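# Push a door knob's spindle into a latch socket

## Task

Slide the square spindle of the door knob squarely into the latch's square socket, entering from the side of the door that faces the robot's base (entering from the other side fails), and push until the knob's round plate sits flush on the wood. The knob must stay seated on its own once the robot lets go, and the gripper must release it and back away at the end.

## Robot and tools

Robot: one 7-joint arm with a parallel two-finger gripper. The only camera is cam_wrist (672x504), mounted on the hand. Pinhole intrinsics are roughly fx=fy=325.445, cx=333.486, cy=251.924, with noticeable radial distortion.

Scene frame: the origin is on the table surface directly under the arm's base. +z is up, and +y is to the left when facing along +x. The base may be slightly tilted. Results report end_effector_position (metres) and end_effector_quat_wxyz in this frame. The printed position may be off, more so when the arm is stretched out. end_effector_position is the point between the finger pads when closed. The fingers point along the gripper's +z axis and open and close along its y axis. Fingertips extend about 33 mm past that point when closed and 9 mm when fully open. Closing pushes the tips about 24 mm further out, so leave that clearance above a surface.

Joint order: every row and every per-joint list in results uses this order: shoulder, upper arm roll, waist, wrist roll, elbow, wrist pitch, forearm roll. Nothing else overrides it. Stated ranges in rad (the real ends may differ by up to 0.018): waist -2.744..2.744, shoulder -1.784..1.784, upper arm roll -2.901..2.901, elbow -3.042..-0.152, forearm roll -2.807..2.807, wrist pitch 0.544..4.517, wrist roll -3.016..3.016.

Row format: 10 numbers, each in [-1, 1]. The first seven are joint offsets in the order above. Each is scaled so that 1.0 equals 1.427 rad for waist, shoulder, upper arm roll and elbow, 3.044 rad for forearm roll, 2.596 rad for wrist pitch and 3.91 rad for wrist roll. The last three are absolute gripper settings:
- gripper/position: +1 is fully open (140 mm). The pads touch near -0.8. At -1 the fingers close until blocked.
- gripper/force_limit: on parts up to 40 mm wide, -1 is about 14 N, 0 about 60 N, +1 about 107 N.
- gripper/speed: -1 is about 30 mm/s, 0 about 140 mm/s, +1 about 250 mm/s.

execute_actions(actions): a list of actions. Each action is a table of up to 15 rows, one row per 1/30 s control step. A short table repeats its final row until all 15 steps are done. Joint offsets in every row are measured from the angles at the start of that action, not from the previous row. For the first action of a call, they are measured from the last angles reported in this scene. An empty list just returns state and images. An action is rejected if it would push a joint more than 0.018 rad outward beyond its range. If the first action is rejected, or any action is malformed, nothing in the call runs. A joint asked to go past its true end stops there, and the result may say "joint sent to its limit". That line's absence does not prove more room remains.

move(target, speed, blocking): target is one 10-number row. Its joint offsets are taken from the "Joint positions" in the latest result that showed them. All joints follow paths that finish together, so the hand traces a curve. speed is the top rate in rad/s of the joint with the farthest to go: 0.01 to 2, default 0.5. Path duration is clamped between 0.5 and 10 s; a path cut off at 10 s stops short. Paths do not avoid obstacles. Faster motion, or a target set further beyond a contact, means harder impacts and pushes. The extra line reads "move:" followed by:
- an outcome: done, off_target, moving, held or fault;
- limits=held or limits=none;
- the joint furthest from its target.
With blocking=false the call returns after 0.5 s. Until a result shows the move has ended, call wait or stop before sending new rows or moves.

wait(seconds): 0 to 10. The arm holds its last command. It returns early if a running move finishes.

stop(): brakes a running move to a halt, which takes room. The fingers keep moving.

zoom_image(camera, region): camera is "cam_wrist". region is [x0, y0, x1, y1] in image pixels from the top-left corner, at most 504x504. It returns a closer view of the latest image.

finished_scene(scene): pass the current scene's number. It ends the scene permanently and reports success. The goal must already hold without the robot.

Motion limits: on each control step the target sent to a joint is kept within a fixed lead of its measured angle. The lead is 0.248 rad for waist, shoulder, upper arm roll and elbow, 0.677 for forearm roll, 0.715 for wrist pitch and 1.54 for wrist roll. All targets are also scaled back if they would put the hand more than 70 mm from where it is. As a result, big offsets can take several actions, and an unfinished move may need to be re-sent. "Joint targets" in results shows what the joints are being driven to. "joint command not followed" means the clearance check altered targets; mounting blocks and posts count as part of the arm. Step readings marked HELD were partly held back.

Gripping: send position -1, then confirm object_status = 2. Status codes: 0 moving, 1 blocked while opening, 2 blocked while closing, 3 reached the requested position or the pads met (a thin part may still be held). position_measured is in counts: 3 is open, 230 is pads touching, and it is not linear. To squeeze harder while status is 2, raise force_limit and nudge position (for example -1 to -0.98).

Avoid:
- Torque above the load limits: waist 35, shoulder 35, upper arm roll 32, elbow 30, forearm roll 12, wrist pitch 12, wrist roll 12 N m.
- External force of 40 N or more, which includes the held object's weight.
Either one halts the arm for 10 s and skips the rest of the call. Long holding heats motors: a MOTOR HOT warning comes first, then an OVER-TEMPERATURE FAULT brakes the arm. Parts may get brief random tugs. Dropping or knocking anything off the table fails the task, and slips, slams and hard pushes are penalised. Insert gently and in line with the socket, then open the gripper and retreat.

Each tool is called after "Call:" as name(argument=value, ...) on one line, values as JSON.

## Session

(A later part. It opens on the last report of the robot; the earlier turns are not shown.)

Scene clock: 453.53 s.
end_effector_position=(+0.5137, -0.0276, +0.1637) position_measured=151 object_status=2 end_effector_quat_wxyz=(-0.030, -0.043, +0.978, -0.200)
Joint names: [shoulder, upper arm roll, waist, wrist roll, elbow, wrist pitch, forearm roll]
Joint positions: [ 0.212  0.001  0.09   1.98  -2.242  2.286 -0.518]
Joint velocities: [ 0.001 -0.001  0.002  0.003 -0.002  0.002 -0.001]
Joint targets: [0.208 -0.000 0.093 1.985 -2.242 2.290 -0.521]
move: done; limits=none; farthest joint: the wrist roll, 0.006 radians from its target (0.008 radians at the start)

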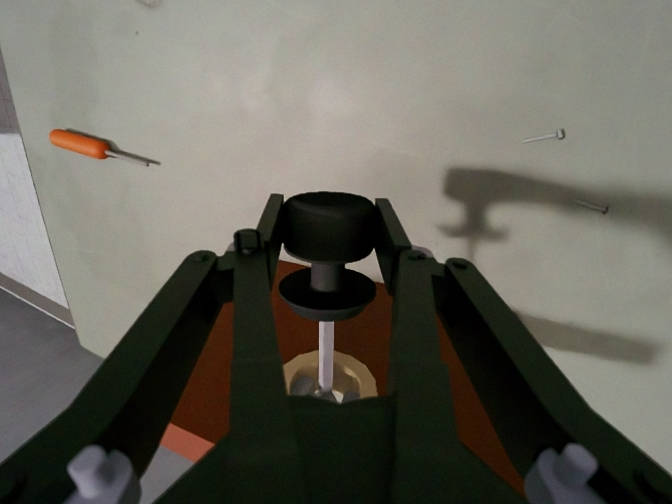

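Call:
move(target=[0.0039,-0.0007,0.002,-0.0003,0.0116,-0.0016,0.0006,-1,0.5,-0.6], speed=0.02)

Call:
zoom_image(camera="cam_wrist", region=[285, 350, 375, 410])

Scene clock: 463.40 s.
end_effector_position=(+0.5183, -0.0271, +0.1651) position_measured=151 object_status=2 end_effector_quat_wxyz=(-0.028, -0.042, +0.978, -0.201)
Joint names: [shoulder, upper arm roll, waist, wrist roll, elbow, wrist pitch, forearm roll]
Joint positions: [ 0.219  0.001  0.091  1.981 -2.229  2.283 -0.518]
Joint velocities: [ 0.002 -0.     0.001 -0.001  0.    -0.001  0.   ]
Joint targets: [0.218 -0.000 0.093 1.979 -2.225 2.282 -0.516]
move: done; limits=none; farthest joint: the elbow, 0.004 radians from its target (0.017 radians at the start)

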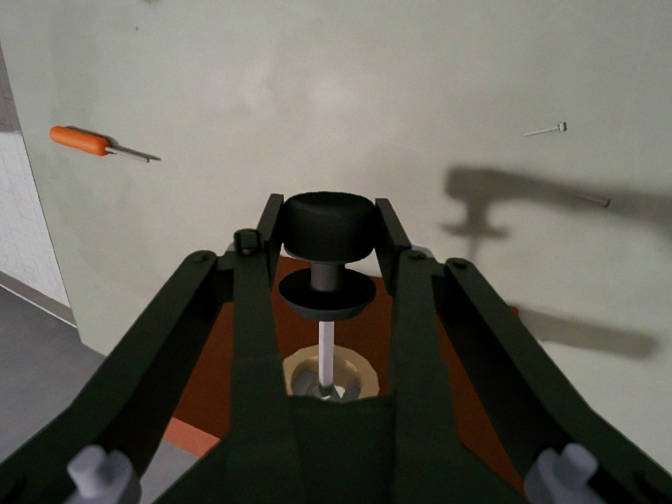

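Region (285, 350, 375, 410) of cam_wrist's 672x504 image, scaled by 5.600, with more detail than that image has.

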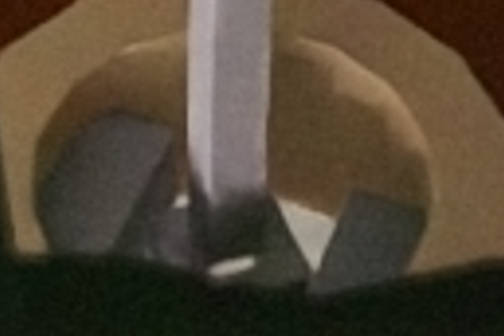

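Call:
move(target=[0.0047,-0.0007,0.0015,-0.0019,0.0104,-0.0021,0.0012,-1,0.5,-0.6], speed=0.012)

Call:
zoom_image(camera="cam_wrist", region=[285, 350, 375, 410])

Scene clock: 467.00 s.
end_effector_position=(+0.5197, -0.0273, +0.1645) position_measured=151 object_status=2 end_effector_quat_wxyz=(-0.031, -0.042, +0.978, -0.201)
Joint names: [shoulder, upper arm roll, waist, wrist roll, elbow, wrist pitch, forearm roll]
Joint positions: [ 0.227  0.001  0.091  1.976 -2.219  2.277 -0.515]
Joint velocities: [-0.    -0.001  0.    -0.003  0.001 -0.002 -0.   ]
Joint targets: [0.225 -0.000 0.093 1.973 -2.214 2.278 -0.514]
move: done; limits=none; farthest joint: the elbow, 0.005 radians from its target (0.015 radians at the start)

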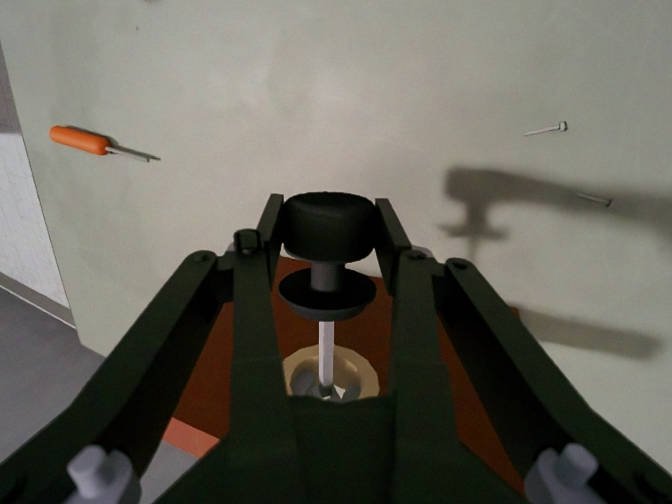

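Region (285, 350, 375, 410) of cam_wrist's 672x504 image, scaled by 5.600, with more detail than that image has.

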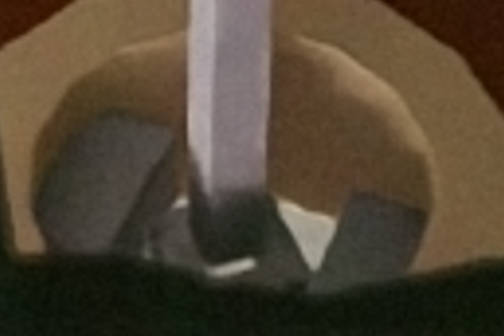

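Call:
zoom_image(camera="cam_wrist", region=[305, 378, 345, 405])

Region (305, 378, 345, 405) of cam_wrist's 672x504 image, scaled by 12.600, with more detail than that image has; it fills the top 340 rows of this view, and the rest is white.

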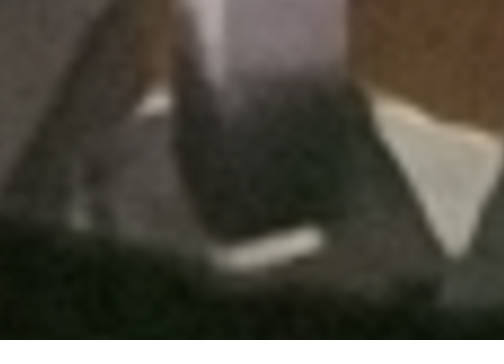

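Call:
move(target=[-0.0153,-0.0007,0.002,0.0021,-0.0145,0.0034,-0.0014,-1,0.5,-0.6], speed=0.04)

Scene clock: 480.03 s.
end_effector_position=(+0.5145, -0.0271, +0.1661) position_measured=151 object_status=2 end_effector_quat_wxyz=(-0.030, -0.043, +0.978, -0.200)
Joint names: [shoulder, upper arm roll, waist, wrist roll, elbow, wrist pitch, forearm roll]
Joint positions: [ 0.209  0.001  0.092  1.979 -2.24   2.282 -0.516]
Joint velocities: [-0.001 -0.001  0.001  0.005 -0.002  0.004 -0.   ]
Joint targets: [0.205 -0.000 0.094 1.985 -2.240 2.286 -0.519]
move: done; limits=none; farthest joint: the wrist roll, 0.005 radians from its target (0.008 radians at the start)

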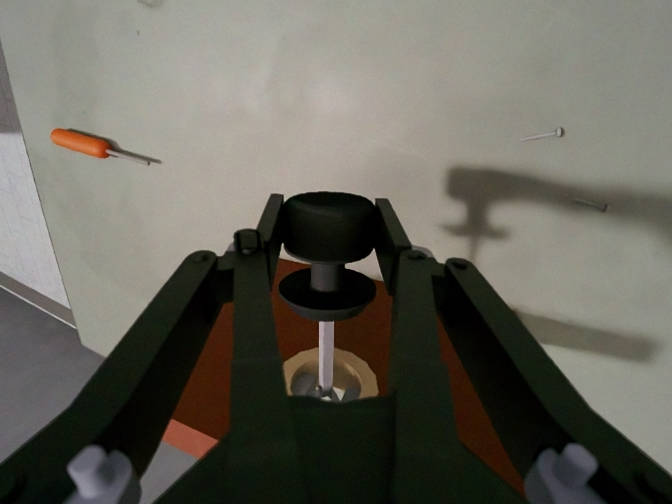

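Call:
move(target=[0.004,-0.0007,0.0012,-0.0003,0.0106,-0.0014,0.0004,-1,0.5,-0.6], speed=0.02)

Call:
zoom_image(camera="cam_wrist", region=[305, 378, 345, 405])

Scene clock: 484.00 s.
end_effector_position=(+0.5185, -0.0269, +0.1669) position_measured=151 object_status=2 end_effector_quat_wxyz=(-0.028, -0.041, +0.978, -0.201)
Joint names: [shoulder, upper arm roll, waist, wrist roll, elbow, wrist pitch, forearm roll]
Joint positions: [ 0.215  0.001  0.092  1.98  -2.228  2.28  -0.516]
Joint velocities: [ 0.     0.001 -0.    -0.     0.001 -0.    -0.   ]
Joint targets: [0.215 -0.000 0.093 1.978 -2.225 2.279 -0.515]
move: done; limits=none; farthest joint: the elbow, 0.003 radians from its target (0.015 radians at the start)

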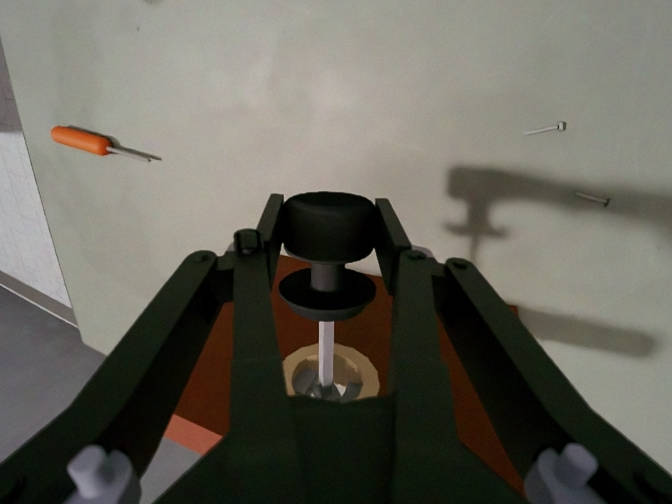

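Region (305, 378, 345, 405) of cam_wrist's 672x504 image, scaled by 12.600, with more detail than that image has; it fills the top 340 rows of this view, and the rest is white.

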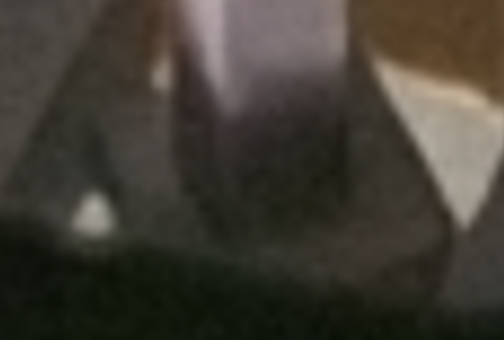

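Call:
move(target=[0.0047,-0.0007,0.0012,-0.0017,0.0104,-0.0021,0.0012,-1,0.5,-0.6], speed=0.012)

Call:
zoom_image(camera="cam_wrist", region=[305, 378, 345, 405])

Scene clock: 488.47 s.
end_effector_position=(+0.5199, -0.0271, +0.1664) position_measured=151 object_status=2 end_effector_quat_wxyz=(-0.030, -0.042, +0.978, -0.201)
Joint names: [shoulder, upper arm roll, waist, wrist roll, elbow, wrist pitch, forearm roll]
Joint positions: [ 0.223  0.001  0.092  1.976 -2.218  2.273 -0.514]
Joint velocities: [-0.001 -0.001  0.    -0.003  0.001 -0.002 -0.   ]
Joint targets: [0.222 -0.000 0.094 1.974 -2.213 2.274 -0.513]
move: done; limits=none; farthest joint: the elbow, 0.005 radians from its target (0.015 radians at the start)

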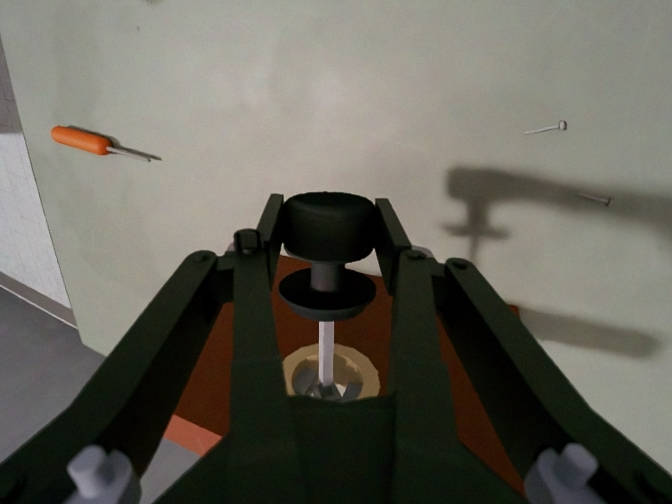

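Region (305, 378, 345, 405) of cam_wrist's 672x504 image, scaled by 12.600, with more detail than that image has; it fills the top 340 rows of this view, and the rest is white.

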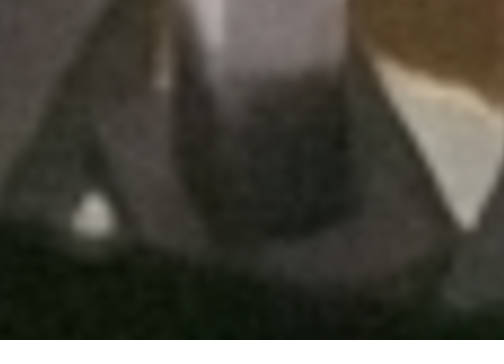

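Call:
move(target=[-0.0113,-0.0007,-0.0023,0.0031,-0.0148,0.0064,-0.0027,-1,0.5,-0.6], speed=0.04)

Scene clock: 502.03 s.
end_effector_position=(+0.5153, -0.0272, +0.1651) position_measured=151 object_status=2 end_effector_quat_wxyz=(-0.028, -0.042, +0.978, -0.200)
Joint names: [shoulder, upper arm roll, waist, wrist roll, elbow, wrist pitch, forearm roll]
Joint positions: [ 0.211  0.001  0.091  1.983 -2.24   2.287 -0.519]
Joint velocities: [ 0.     0.    -0.     0.005 -0.001  0.005 -0.001]
Joint targets: [0.207 -0.000 0.089 1.989 -2.239 2.290 -0.522]
move: done; limits=none; farthest joint: the wrist roll, 0.006 radians from its target (0.012 radians at the start)

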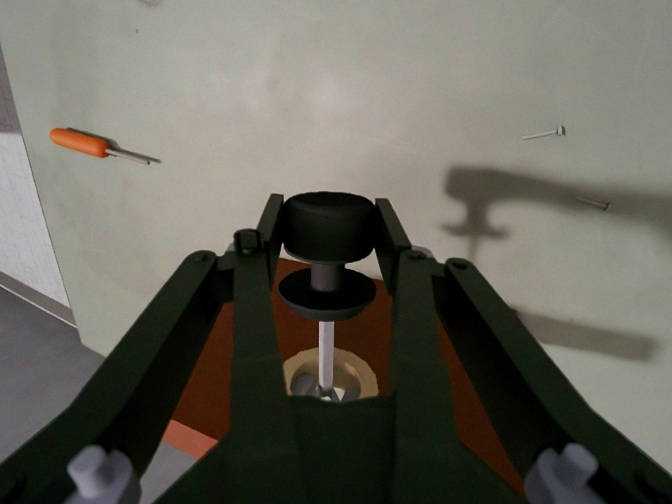

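Call:
move(target=[0.0039,-0.0007,-0.002,-0.0013,0.0108,-0.0023,0.0008,-1,0.5,-0.6], speed=0.02)

Call:
zoom_image(camera="cam_wrist", region=[305, 378, 345, 405])

Scene clock: 505.57 s.
end_effector_position=(+0.5188, -0.0275, +0.1660) position_measured=151 object_status=2 end_effector_quat_wxyz=(-0.028, -0.041, +0.978, -0.201)
Joint names: [shoulder, upper arm roll, waist, wrist roll, elbow, wrist pitch, forearm roll]
Joint positions: [ 0.218  0.001  0.091  1.981 -2.228  2.282 -0.518]
Joint velocities: [ 0.003 -0.001 -0.001 -0.003  0.002 -0.002  0.001]
Joint targets: [0.217 -0.000 0.088 1.977 -2.224 2.281 -0.517]
move: done; limits=none; farthest joint: the elbow, 0.003 radians from its target (0.015 radians at the start)

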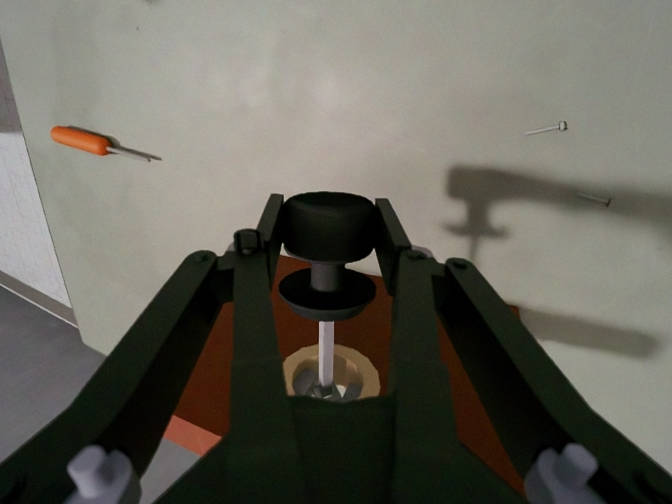

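Region (305, 378, 345, 405) of cam_wrist's 672x504 image, scaled by 12.600, with more detail than that image has; it fills the top 340 rows of this view, and the rest is white.

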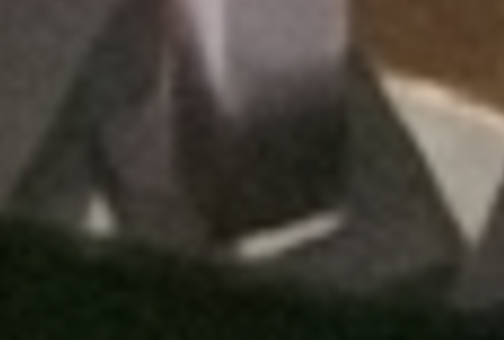

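Call:
move(target=[0.0012,-0.0007,0.0145,0.0135,-0.0030,-0.0064,-0.0139,-1,0.5,-0.6], speed=0.05)

Call:
zoom_image(camera="cam_wrist", region=[305, 378, 345, 405])

Scene clock: 526.40 s.
end_effector_position=(+0.5154, -0.0270, +0.1653) position_measured=151 object_status=2 end_effector_quat_wxyz=(-0.027, -0.041, +0.975, -0.218)
Joint names: [shoulder, upper arm roll, waist, wrist roll, elbow, wrist pitch, forearm roll]
Joint positions: [ 0.22   0.001  0.109  2.028 -2.233  2.267 -0.557]
Joint velocities: [-0.001  0.    -0.001  0.006 -0.    -0.001  0.   ]
Joint targets: [0.219 -0.000 0.111 2.034 -2.232 2.265 -0.560]
move: done; limits=none; farthest joint: the wrist roll, 0.006 radians from its target (0.054 radians at the start)

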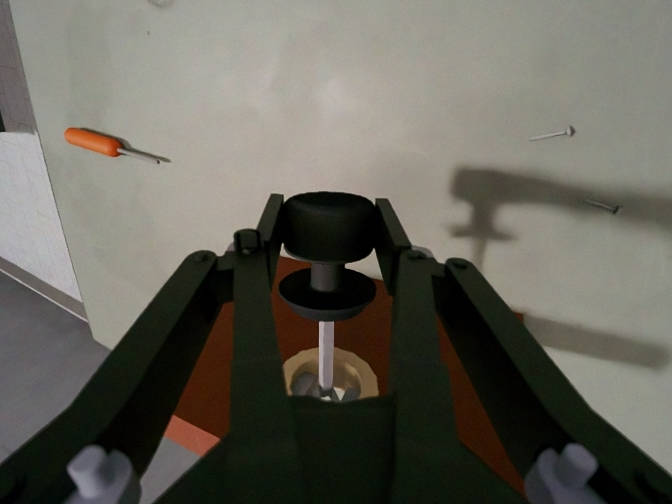

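Region (305, 378, 345, 405) of cam_wrist's 672x504 image, scaled by 12.600, with more detail than that image has; it fills the top 340 rows of this view, and the rest is white.

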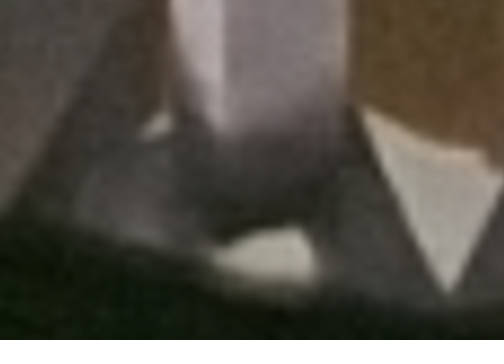

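Call:
move(target=[0.0042,-0.0007,0.002,-0.0014,0.0104,-0.002,0.0012,-1,0.5,-0.6], speed=0.02)

Call:
zoom_image(camera="cam_wrist", region=[305, 378, 345, 405])

Scene clock: 529.63 s.
end_effector_position=(+0.5186, -0.0264, +0.1657) position_measured=151 object_status=2 end_effector_quat_wxyz=(-0.027, -0.040, +0.975, -0.218)
Joint names: [shoulder, upper arm roll, waist, wrist roll, elbow, wrist pitch, forearm roll]
Joint positions: [ 0.227  0.001  0.11   2.026 -2.221  2.263 -0.555]
Joint velocities: [ 0.    -0.001 -0.    -0.004  0.002 -0.002  0.001]
Joint targets: [0.226 -0.000 0.112 2.022 -2.218 2.261 -0.554]
move: done; limits=none; farthest joint: the wrist roll, 0.004 radians from its target (0.007 radians at the start)

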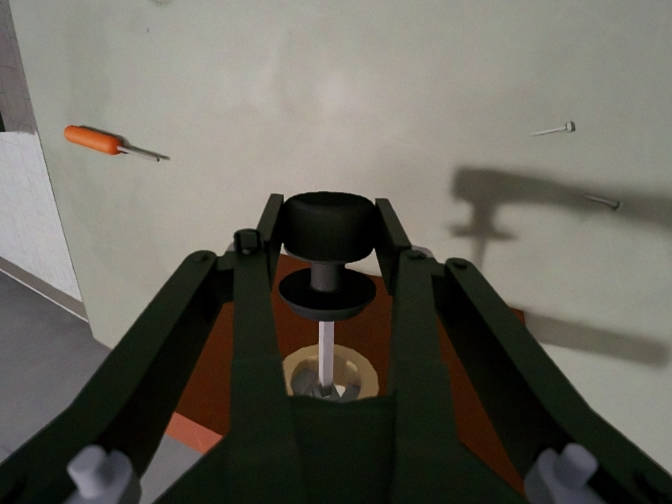

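Region (305, 378, 345, 405) of cam_wrist's 672x504 image, scaled by 12.600, with more detail than that image has; it fills the top 340 rows of this view, and the rest is white.

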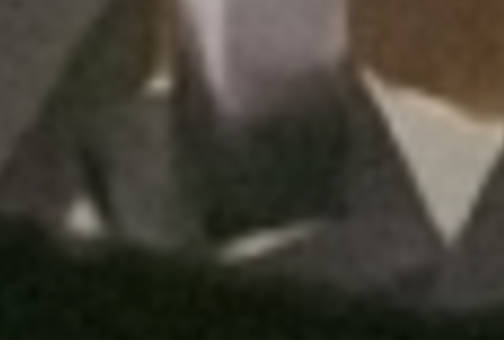

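Call:
move(target=[0.0044,-0.0007,0.0012,-0.0014,0.0104,-0.0016,0.001,-1,0.5,-0.6], speed=0.012)

Call:
zoom_image(camera="cam_wrist", region=[305, 378, 345, 405])

Scene clock: 533.40 s.
end_effector_position=(+0.5199, -0.0265, +0.1651) position_measured=151 object_status=2 end_effector_quat_wxyz=(-0.029, -0.041, +0.975, -0.218)
Joint names: [shoulder, upper arm roll, waist, wrist roll, elbow, wrist pitch, forearm roll]
Joint positions: [ 0.235  0.001  0.11   2.022 -2.212  2.257 -0.552]
Joint velocities: [ 0.    -0.001 -0.001 -0.003  0.    -0.001  0.001]
Joint targets: [0.233 -0.000 0.111 2.021 -2.207 2.259 -0.552]
move: done; limits=none; farthest joint: the elbow, 0.006 radians from its target (0.015 radians at the start)

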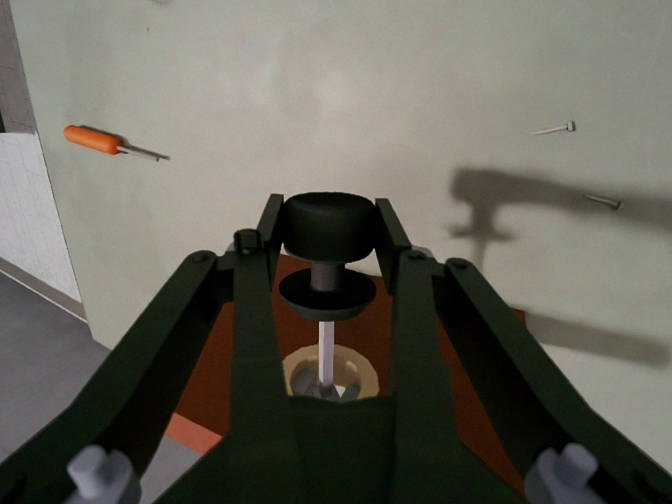

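Region (305, 378, 345, 405) of cam_wrist's 672x504 image, scaled by 12.600, with more detail than that image has; it fills the top 340 rows of this view, and the rest is white.

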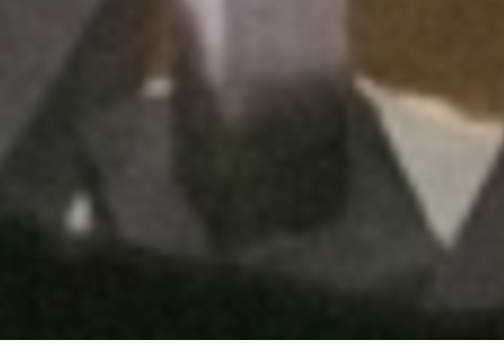

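Call:
move(target=[-0.0014,-0.0007,-0.0025,-0.0003,0.0035,0.0008,0,-1,0.5,-0.6], speed=0.01)

Call:
zoom_image(camera="cam_wrist", region=[305, 378, 345, 405])

Scene clock: 551.93 s.
end_effector_position=(+0.5199, -0.0268, +0.1650) position_measured=151 object_status=2 end_effector_quat_wxyz=(-0.030, -0.041, +0.975, -0.219)
Joint names: [shoulder, upper arm roll, waist, wrist roll, elbow, wrist pitch, forearm roll]
Joint positions: [ 0.235  0.001  0.109  2.022 -2.212  2.257 -0.552]
Joint velocities: [ 0.     0.     0.    -0.002 -0.001  0.001 -0.002]
Joint targets: [0.233 -0.000 0.106 2.021 -2.207 2.259 -0.552]
move: done; limits=none; farthest joint: the elbow, 0.005 radians from its target (0.005 radians at the start)

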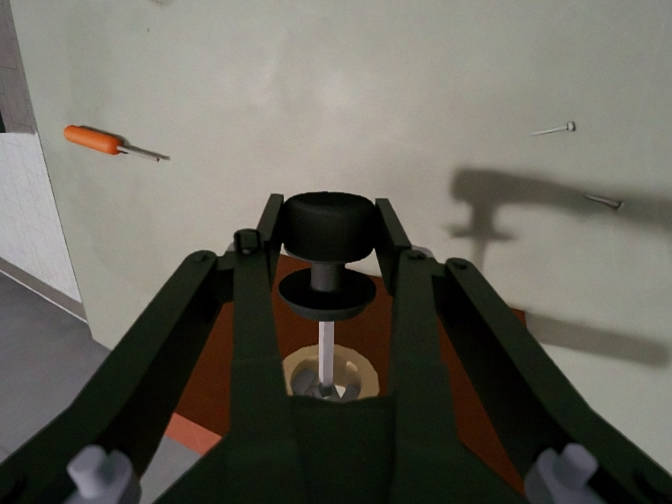

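Region (305, 378, 345, 405) of cam_wrist's 672x504 image, scaled by 12.600, with more detail than that image has; it fills the top 340 rows of this view, and the rest is white.

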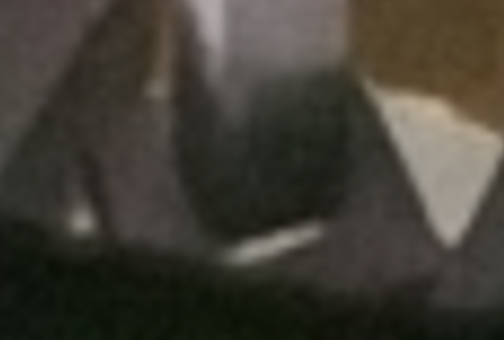

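Call:
move(target=[-0.0014,-0.0007,-0.0005,-0.0003,0.003,0.0018,0,-1,0.5,-0.6], speed=0.01)

Call:
zoom_image(camera="cam_wrist", region=[305, 378, 345, 405])

Scene clock: 562.90 s.
end_effector_position=(+0.5199, -0.0268, +0.1650) position_measured=151 object_status=2 end_effector_quat_wxyz=(-0.030, -0.041, +0.975, -0.219)
Joint names: [shoulder, upper arm roll, waist, wrist roll, elbow, wrist pitch, forearm roll]
Joint positions: [ 0.235  0.001  0.109  2.021 -2.212  2.257 -0.552]
Joint velocities: [ 0.001 -0.001  0.001  0.001  0.    -0.001 -0.   ]
Joint targets: [0.233 -0.000 0.109 2.020 -2.207 2.261 -0.552]
move: done; limits=none; farthest joint: the wrist pitch, 0.005 radians from its target (0.005 radians at the start)

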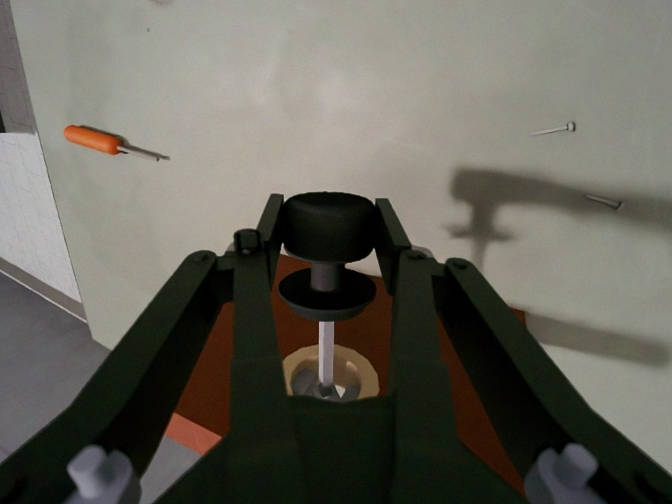

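Region (305, 378, 345, 405) of cam_wrist's 672x504 image, scaled by 12.600, with more detail than that image has; it fills the top 340 rows of this view, and the rest is white.

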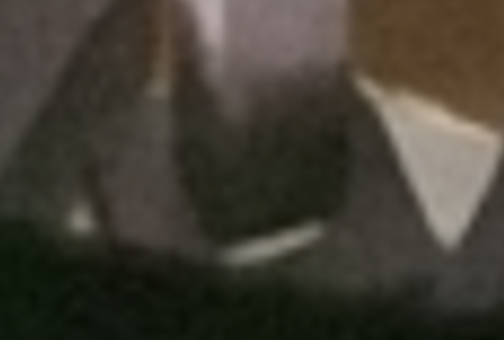

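Call:
execute_actions(actions=[])

Scene clock: 580.20 s.
end_effector_position=(+0.5199, -0.0268, +0.1650) position_measured=151 object_status=2 end_effector_quat_wxyz=(-0.030, -0.041, +0.975, -0.219)
Joint names: [shoulder, upper arm roll, waist, wrist roll, elbow, wrist pitch, forearm roll]
Joint positions: [ 0.235  0.001  0.109  2.021 -2.212  2.257 -0.552]
Joint velocities: [0.001 0.001 0.    0.001 0.001 0.    0.001]
Joint targets: [0.233 -0.000 0.109 2.020 -2.207 2.261 -0.552]

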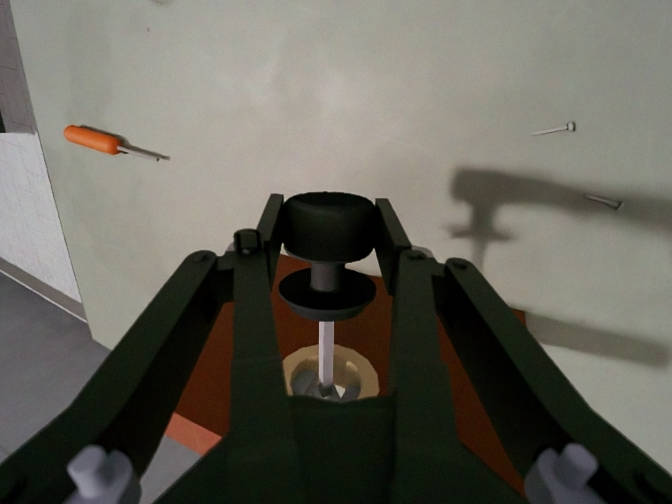

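Call:
zoom_image(camera="cam_wrist", region=[285, 345, 375, 410])

Region (285, 345, 375, 410) of cam_wrist's 672x504 image, scaled by 5.600, with more detail than that image has.

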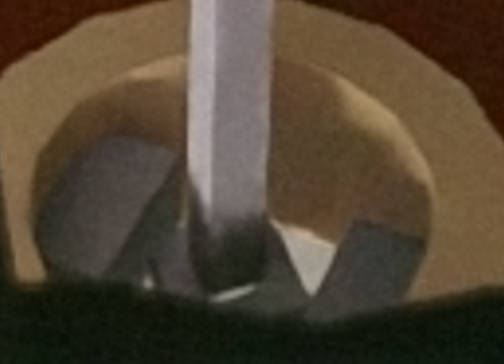

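Call:
execute_actions(actions=[[[0,-0.0007,0,0,0.0035,0.0022,0,-1,0.5,-0.6],[0,-0.0007,0,0,0.0035,0.0024,0,-1,0.5,-0.6],[0,-0.0007,0,0,0.0035,0.0026,0,-1,0.5,-0.6],[0,-0.0007,0,0,0.0035,0.0028,0,-1,0.5,-0.6],[0,-0.0007,0,0,0.0035,0.0030,0,-1,0.5,-0.6],[0,-0.0007,0,0,0.0035,0.0032,0,-1,0.5,-0.6]]])

Call:
zoom_image(camera="cam_wrist", region=[305,378,345,405])

Scene clock: 590.40 s.
end_effector_position=(+0.5214, -0.0260, +0.1649) position_measured=151 object_status=2 end_effector_quat_wxyz=(-0.028, -0.041, +0.975, -0.218)
Joint names: [shoulder, upper arm roll, waist, wrist roll, elbow, wrist pitch, forearm roll]
Joint positions: [ 0.236  0.001  0.109  2.021 -2.21   2.261 -0.552]
Joint velocities: [ 0.001 -0.     0.001 -0.001 -0.001  0.005  0.001]
Joint targets: [0.235 -0.000 0.109 2.021 -2.207 2.265 -0.552]
Step readings (joint positions):
0: [0.235 0.001 0.109 2.021 -2.212 2.257 -0.552]
1: [0.235 0.001 0.109 2.021 -2.211 2.257 -0.552]
2: [0.236 0.001 0.109 2.021 -2.211 2.257 -0.552]
4: [0.236 0.001 0.109 2.021 -2.211 2.257 -0.552]
8: [0.236 0.001 0.109 2.021 -2.211 2.257 -0.552]
15: Joint positions above

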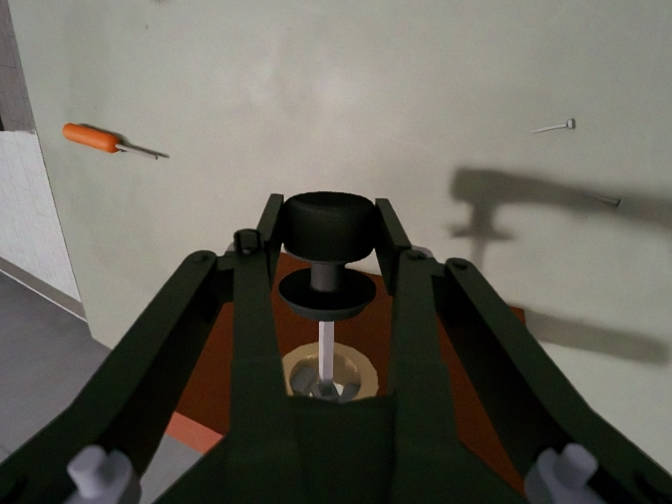

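Region (305, 378, 345, 405) of cam_wrist's 672x504 image, scaled by 12.600, with more detail than that image has; it fills the top 340 rows of this view, and the rest is white.

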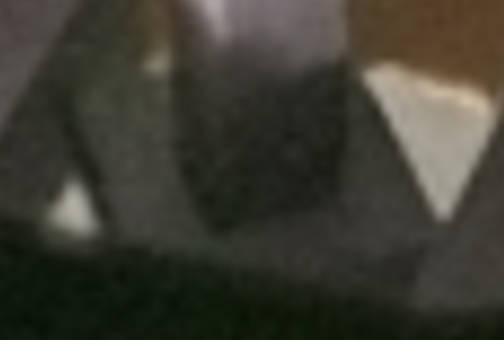

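Call:
move(target=[0.0065,-0.0007,0.0003,-0.0013,0.0125,-0.0015,0.001,-1,0.5,-0.6], speed=0.02)

Call:
zoom_image(camera="cam_wrist", region=[285, 345, 375, 410])

Scene clock: 594.10 s.
end_effector_position=(+0.5229, -0.0264, +0.1638) position_measured=151 object_status=2 end_effector_quat_wxyz=(-0.031, -0.041, +0.975, -0.218)
Joint names: [shoulder, upper arm roll, waist, wrist roll, elbow, wrist pitch, forearm roll]
Joint positions: [ 0.246  0.001  0.109  2.019 -2.198  2.253 -0.549]
Joint velocities: [ 0.001  0.     0.    -0.005  0.003 -0.001  0.002]
Joint targets: [0.245 -0.000 0.110 2.016 -2.192 2.257 -0.549]
move: done; limits=none; farthest joint: the elbow, 0.006 radians from its target (0.018 radians at the start)

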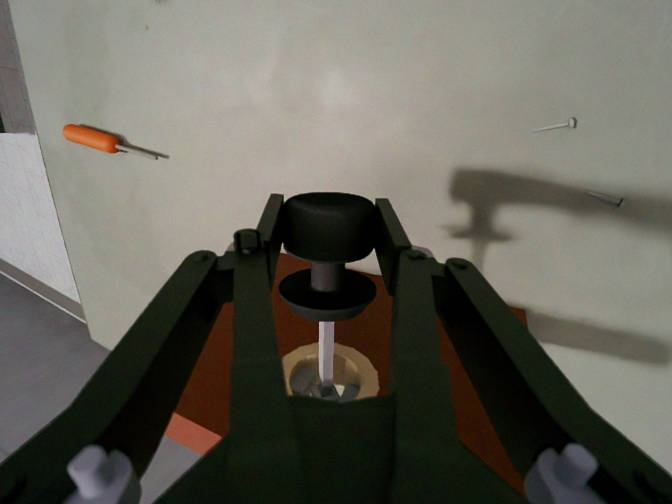

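Region (285, 345, 375, 410) of cam_wrist's 672x504 image, scaled by 5.600, with more detail than that image has.

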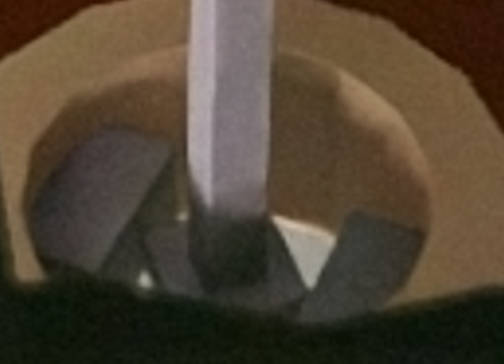

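Call:
move(target=[-0.0007,-0.0007,0.0003,-0.0008,0.0045,0.0038,0,-1,0.5,-0.6], speed=0.02)

Scene clock: 597.37 s.
end_effector_position=(+0.5229, -0.0265, +0.1639) position_measured=151 object_status=2 end_effector_quat_wxyz=(-0.031, -0.041, +0.975, -0.218)
Joint names: [shoulder, upper arm roll, waist, wrist roll, elbow, wrist pitch, forearm roll]
Joint positions: [ 0.246  0.001  0.109  2.018 -2.198  2.253 -0.549]
Joint velocities: [-0.001 -0.001 -0.001  0.001  0.001  0.001  0.   ]
Joint targets: [0.245 -0.000 0.110 2.015 -2.192 2.263 -0.549]
move: done; limits=none; farthest joint: the wrist pitch, 0.010 radians from its target (0.010 radians at the start)

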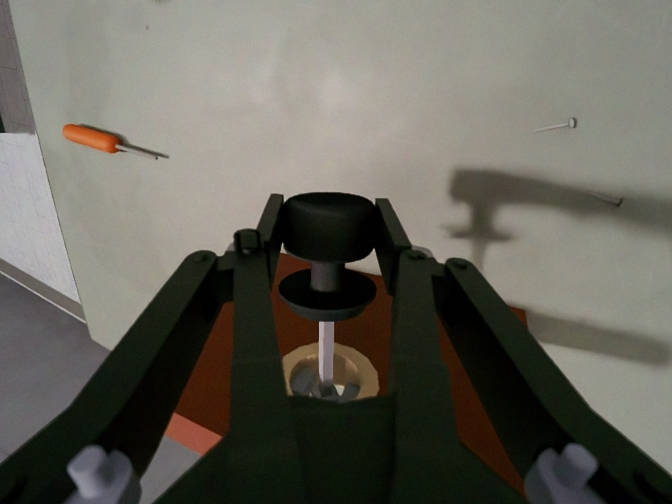

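Call:
zoom_image(camera="cam_wrist", region=[300,370,350,405])

Region (300, 370, 350, 405) of cam_wrist's 672x504 image, scaled by 10.080, with more detail than that image has; it fills the top 353 rows of this view, and the rest is white.

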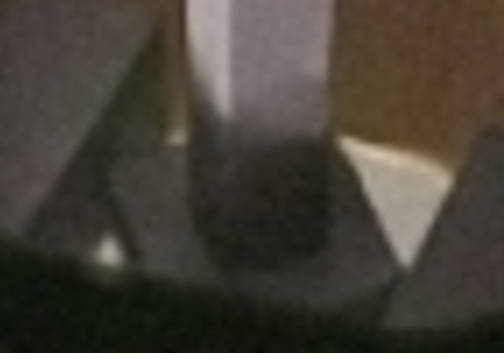

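Call:
execute_actions(actions=[[[-0.002,-0.0007,0,0,0.003,0.003,0,-1,0.5,-0.6],[-0.0025,-0.0007,0,0,0.003,0.003,0,-1,0.5,-0.6],[-0.003,-0.0007,0,0,0.003,0.003,0,-1,0.5,-0.6],[-0.0035,-0.0007,0,0,0.003,0.003,0,-1,0.5,-0.6]]])

Scene clock: 607.80 s.
end_effector_position=(+0.5230, -0.0264, +0.1640) position_measured=151 object_status=2 end_effector_quat_wxyz=(-0.031, -0.041, +0.975, -0.218)
Joint names: [shoulder, upper arm roll, waist, wrist roll, elbow, wrist pitch, forearm roll]
Joint positions: [ 0.246  0.001  0.109  2.018 -2.198  2.253 -0.549]
Joint velocities: [ 0.     0.     0.001  0.    -0.    -0.     0.002]
Joint targets: [0.241 -0.000 0.109 2.018 -2.194 2.260 -0.549]
Step readings (joint positions):
0: [0.246 0.001 0.109 2.018 -2.198 2.253 -0.549]
1: [0.246 0.001 0.109 2.018 -2.198 2.253 -0.549]
2: [0.246 0.001 0.109 2.018 -2.198 2.253 -0.549]
4: [0.246 0.001 0.109 2.018 -2.198 2.253 -0.549]
8: [0.246 0.001 0.109 2.018 -2.198 2.253 -0.549]
15: Joint positions above

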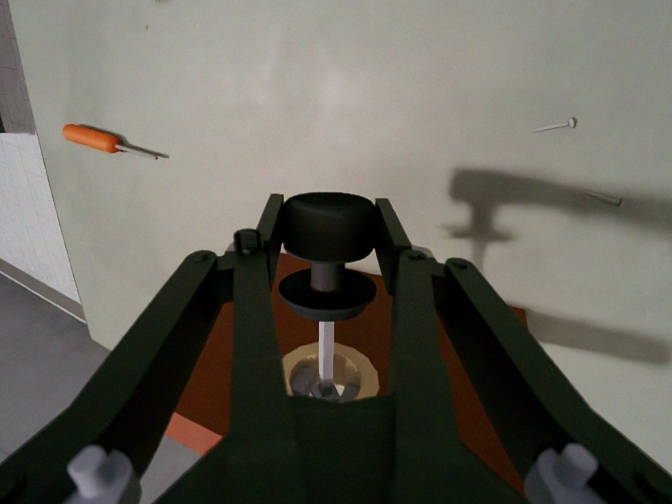

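Call:
execute_actions(actions=[[[0,-0.0007,0.002,0,0.005,0.0025,0,-1,0.5,-0.6],[0,-0.0007,0.003,0,0.005,0.0025,0,-1,0.5,-0.6],[0,-0.0007,0.004,0,0.005,0.0025,0,-1,0.5,-0.6],[0,-0.0007,0.004,0,0.005,0.0025,0,-1,0.5,-0.6],[0,-0.0007,0.004,0,0.005,0.0025,0,-1,0.5,-0.6],[0,-0.0007,0.004,0,0.005,0.0025,0,-1,0.5,-0.6],[0,-0.0007,0.004,0,0.005,0.0025,0,-1,0.5,-0.6],[0,-0.0007,0.004,0,0.005,0.0025,0,-1,0.5,-0.6],[0,-0.0007,0.0,0,0.005,0.0025,0,-1,0.5,-0.6],[0,-0.0007,-0.002,0,0.005,0.0025,0,-1,0.5,-0.6],[0,-0.0007,-0.004,0,0.005,0.0025,0,-1,0.5,-0.6]]])

Scene clock: 612.70 s.
end_effector_position=(+0.5231, -0.0267, +0.1638) position_measured=151 object_status=2 end_effector_quat_wxyz=(-0.031, -0.041, +0.975, -0.218)
Joint names: [shoulder, upper arm roll, waist, wrist roll, elbow, wrist pitch, forearm roll]
Joint positions: [ 0.247  0.     0.109  2.017 -2.197  2.252 -0.548]
Joint velocities: [ 0.001  0.    -0.002 -0.006  0.     0.    -0.   ]
Joint targets: [0.246 -0.000 0.104 2.018 -2.191 2.259 -0.549]
Step readings (joint positions):
0: [0.246 0.001 0.109 2.018 -2.198 2.253 -0.548]
1: [0.246 0.001 0.109 2.018 -2.198 2.253 -0.548]
2: [0.246 0.001 0.110 2.018 -2.198 2.253 -0.548]
4: [0.246 0.000 0.110 2.018 -2.197 2.252 -0.548]
8: [0.246 0.000 0.111 2.018 -2.197 2.251 -0.548]
15: Joint positions above

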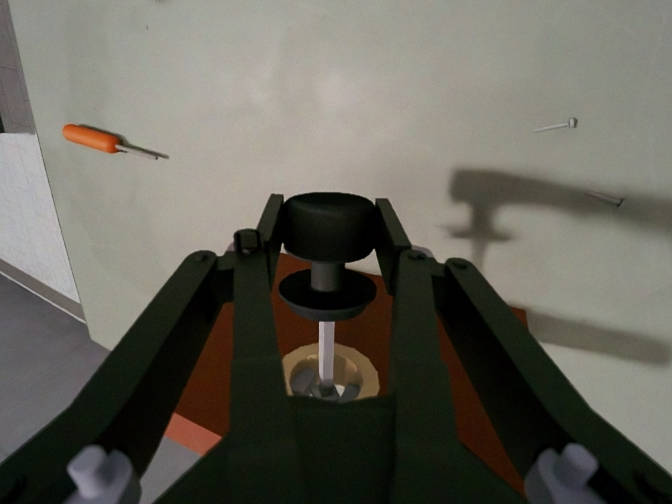

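Call:
move(target=[-0.0035,-0.0005,-0.0077,-0.007,0.002,0.0055,0.0075,-1,0.5,-0.6], speed=0.03)

Scene clock: 616.83 s.
end_effector_position=(+0.5240, -0.0260, +0.1636) position_measured=151 object_status=2 end_effector_quat_wxyz=(-0.032, -0.040, +0.977, -0.208)
Joint names: [shoulder, upper arm roll, waist, wrist roll, elbow, wrist pitch, forearm roll]
Joint positions: [ 0.245  0.001  0.1    1.995 -2.197  2.262 -0.526]
Joint velocities: [-0.001  0.    -0.001 -0.005 -0.    -0.    -0.   ]
Joint targets: [0.242 -0.000 0.098 1.989 -2.194 2.267 -0.525]
move: done; limits=none; farthest joint: the wrist roll, 0.005 radians from its target (0.025 radians at the start)

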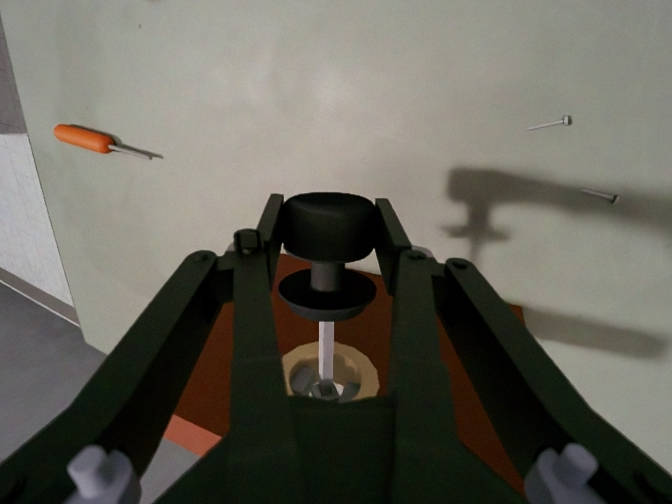

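Call:
move(target=[0.0045,-0.0005,0,-0.0014,0.013,0.0008,0.001,-1,0.5,-0.6], speed=0.02)

Call:
zoom_image(camera="cam_wrist", region=[285, 345, 375, 410])

Scene clock: 620.13 s.
end_effector_position=(+0.5245, -0.0265, +0.1628) position_measured=151 object_status=2 end_effector_quat_wxyz=(-0.035, -0.040, +0.977, -0.208)
Joint names: [shoulder, upper arm roll, waist, wrist roll, elbow, wrist pitch, forearm roll]
Joint positions: [ 0.252  0.001  0.1    1.991 -2.188  2.254 -0.522]
Joint velocities: [-0.     0.001 -0.001 -0.003  0.001 -0.001  0.001]
Joint targets: [0.251 -0.000 0.100 1.990 -2.179 2.264 -0.523]
move: done; limits=none; farthest joint: the wrist pitch, 0.010 radians from its target (0.002 radians at the start)

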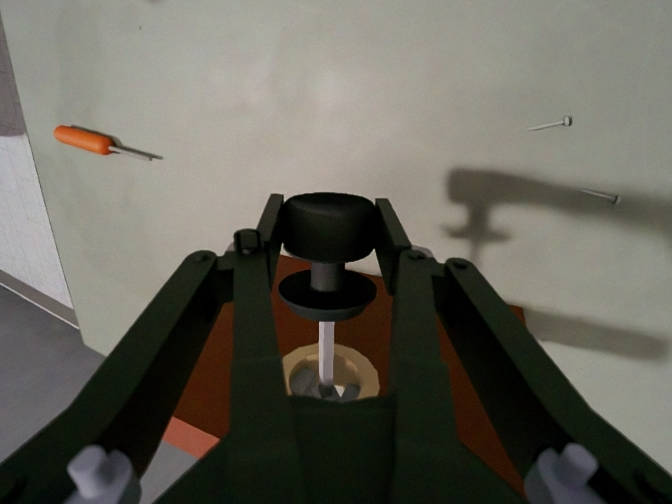

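Region (285, 345, 375, 410) of cam_wrist's 672x504 image, scaled by 5.600, with more detail than that image has.

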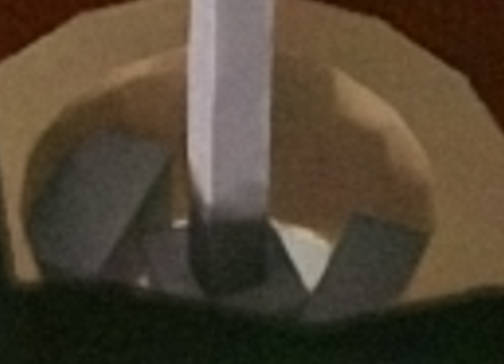

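Call:
move(target=[-0.009,-0.0005,-0.001,0.0008,-0.0075,0.0068,-0.0028,-1,0.5,-0.6], speed=0.02)

Call:
zoom_image(camera="cam_wrist", region=[260, 240, 400, 410])

Scene clock: 644.60 s.
end_effector_position=(+0.5241, -0.0262, +0.1636) position_measured=151 object_status=2 end_effector_quat_wxyz=(-0.031, -0.042, +0.977, -0.208)
Joint names: [shoulder, upper arm roll, waist, wrist roll, elbow, wrist pitch, forearm roll]
Joint positions: [ 0.244  0.001  0.1    1.993 -2.199  2.265 -0.527]
Joint velocities: [ 0.001  0.001 -0.     0.002 -0.001  0.002 -0.001]
Joint targets: [0.240 -0.000 0.099 1.994 -2.198 2.271 -0.530]
move: done; limits=none; farthest joint: the wrist pitch, 0.007 radians from its target (0.018 radians at the start)

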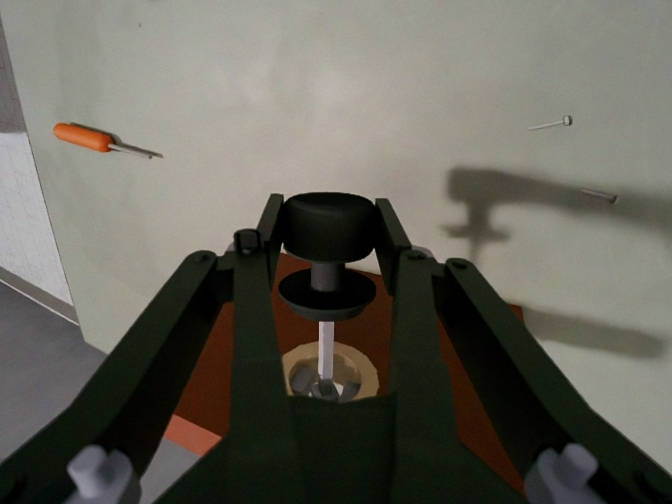

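Region (260, 240, 400, 410) of cam_wrist's 672x504 image, scaled by 2.965, with more detail than that image has; it fills the left 415 columns of this view, and the rest is white.

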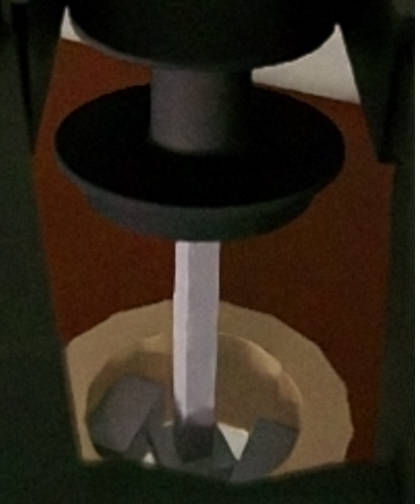

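Call:
move(target=[0.0095,-0.0005,0.003,-0.0072,0.0266,-0.0146,0.0066,-1,0.5,-0.6], speed=0.02)

Scene clock: 654.07 s.
end_effector_position=(+0.5251, -0.0262, +0.1665) position_measured=151 object_status=2 end_effector_quat_wxyz=(-0.044, -0.044, +0.976, -0.209)
Joint names: [shoulder, upper arm roll, waist, wrist roll, elbow, wrist pitch, forearm roll]
Joint positions: [ 0.258  0.001  0.103  1.967 -2.166  2.225 -0.507]
Joint velocities: [-0.    -0.001  0.001 -0.005  0.    -0.003  0.   ]
Joint targets: [0.257 -0.000 0.104 1.965 -2.161 2.227 -0.507]
move: done; limits=none; farthest joint: the elbow, 0.005 radians from its target (0.038 radians at the start)

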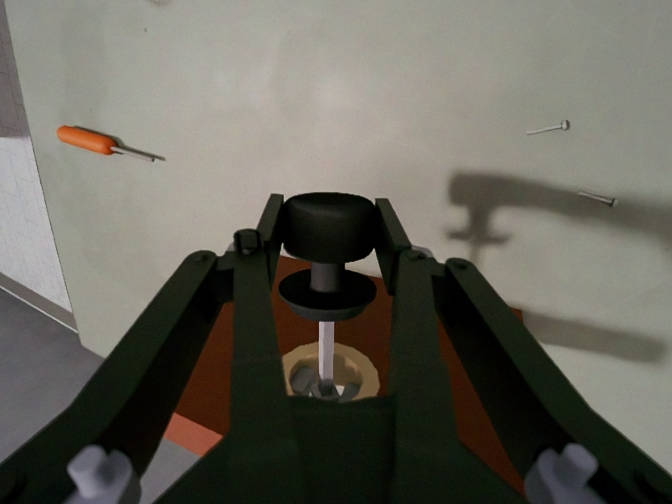

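Call:
move(target=[0.006,-0.0005,0.0003,-0.0014,0.0132,-0.0005,0.001,-1,0.5,-0.6], speed=0.02)

Scene clock: 657.40 s.
end_effector_position=(+0.5255, -0.0267, +0.1655) position_measured=151 object_status=2 end_effector_quat_wxyz=(-0.048, -0.043, +0.976, -0.209)
Joint names: [shoulder, upper arm roll, waist, wrist roll, elbow, wrist pitch, forearm roll]
Joint positions: [ 0.267  0.001  0.103  1.962 -2.155  2.215 -0.503]
Joint velocities: [ 0.     0.001 -0.001 -0.003  0.001 -0.003  0.001]
Joint targets: [0.266 -0.000 0.103 1.961 -2.148 2.224 -0.504]
move: done; limits=none; farthest joint: the wrist pitch, 0.009 radians from its target (0.001 radians at the start)

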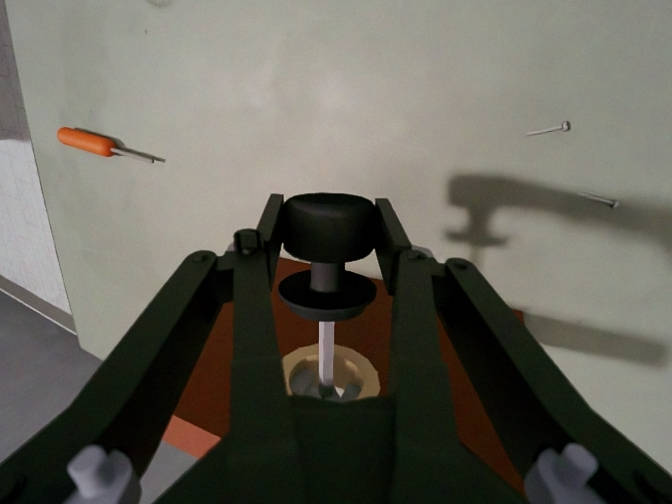

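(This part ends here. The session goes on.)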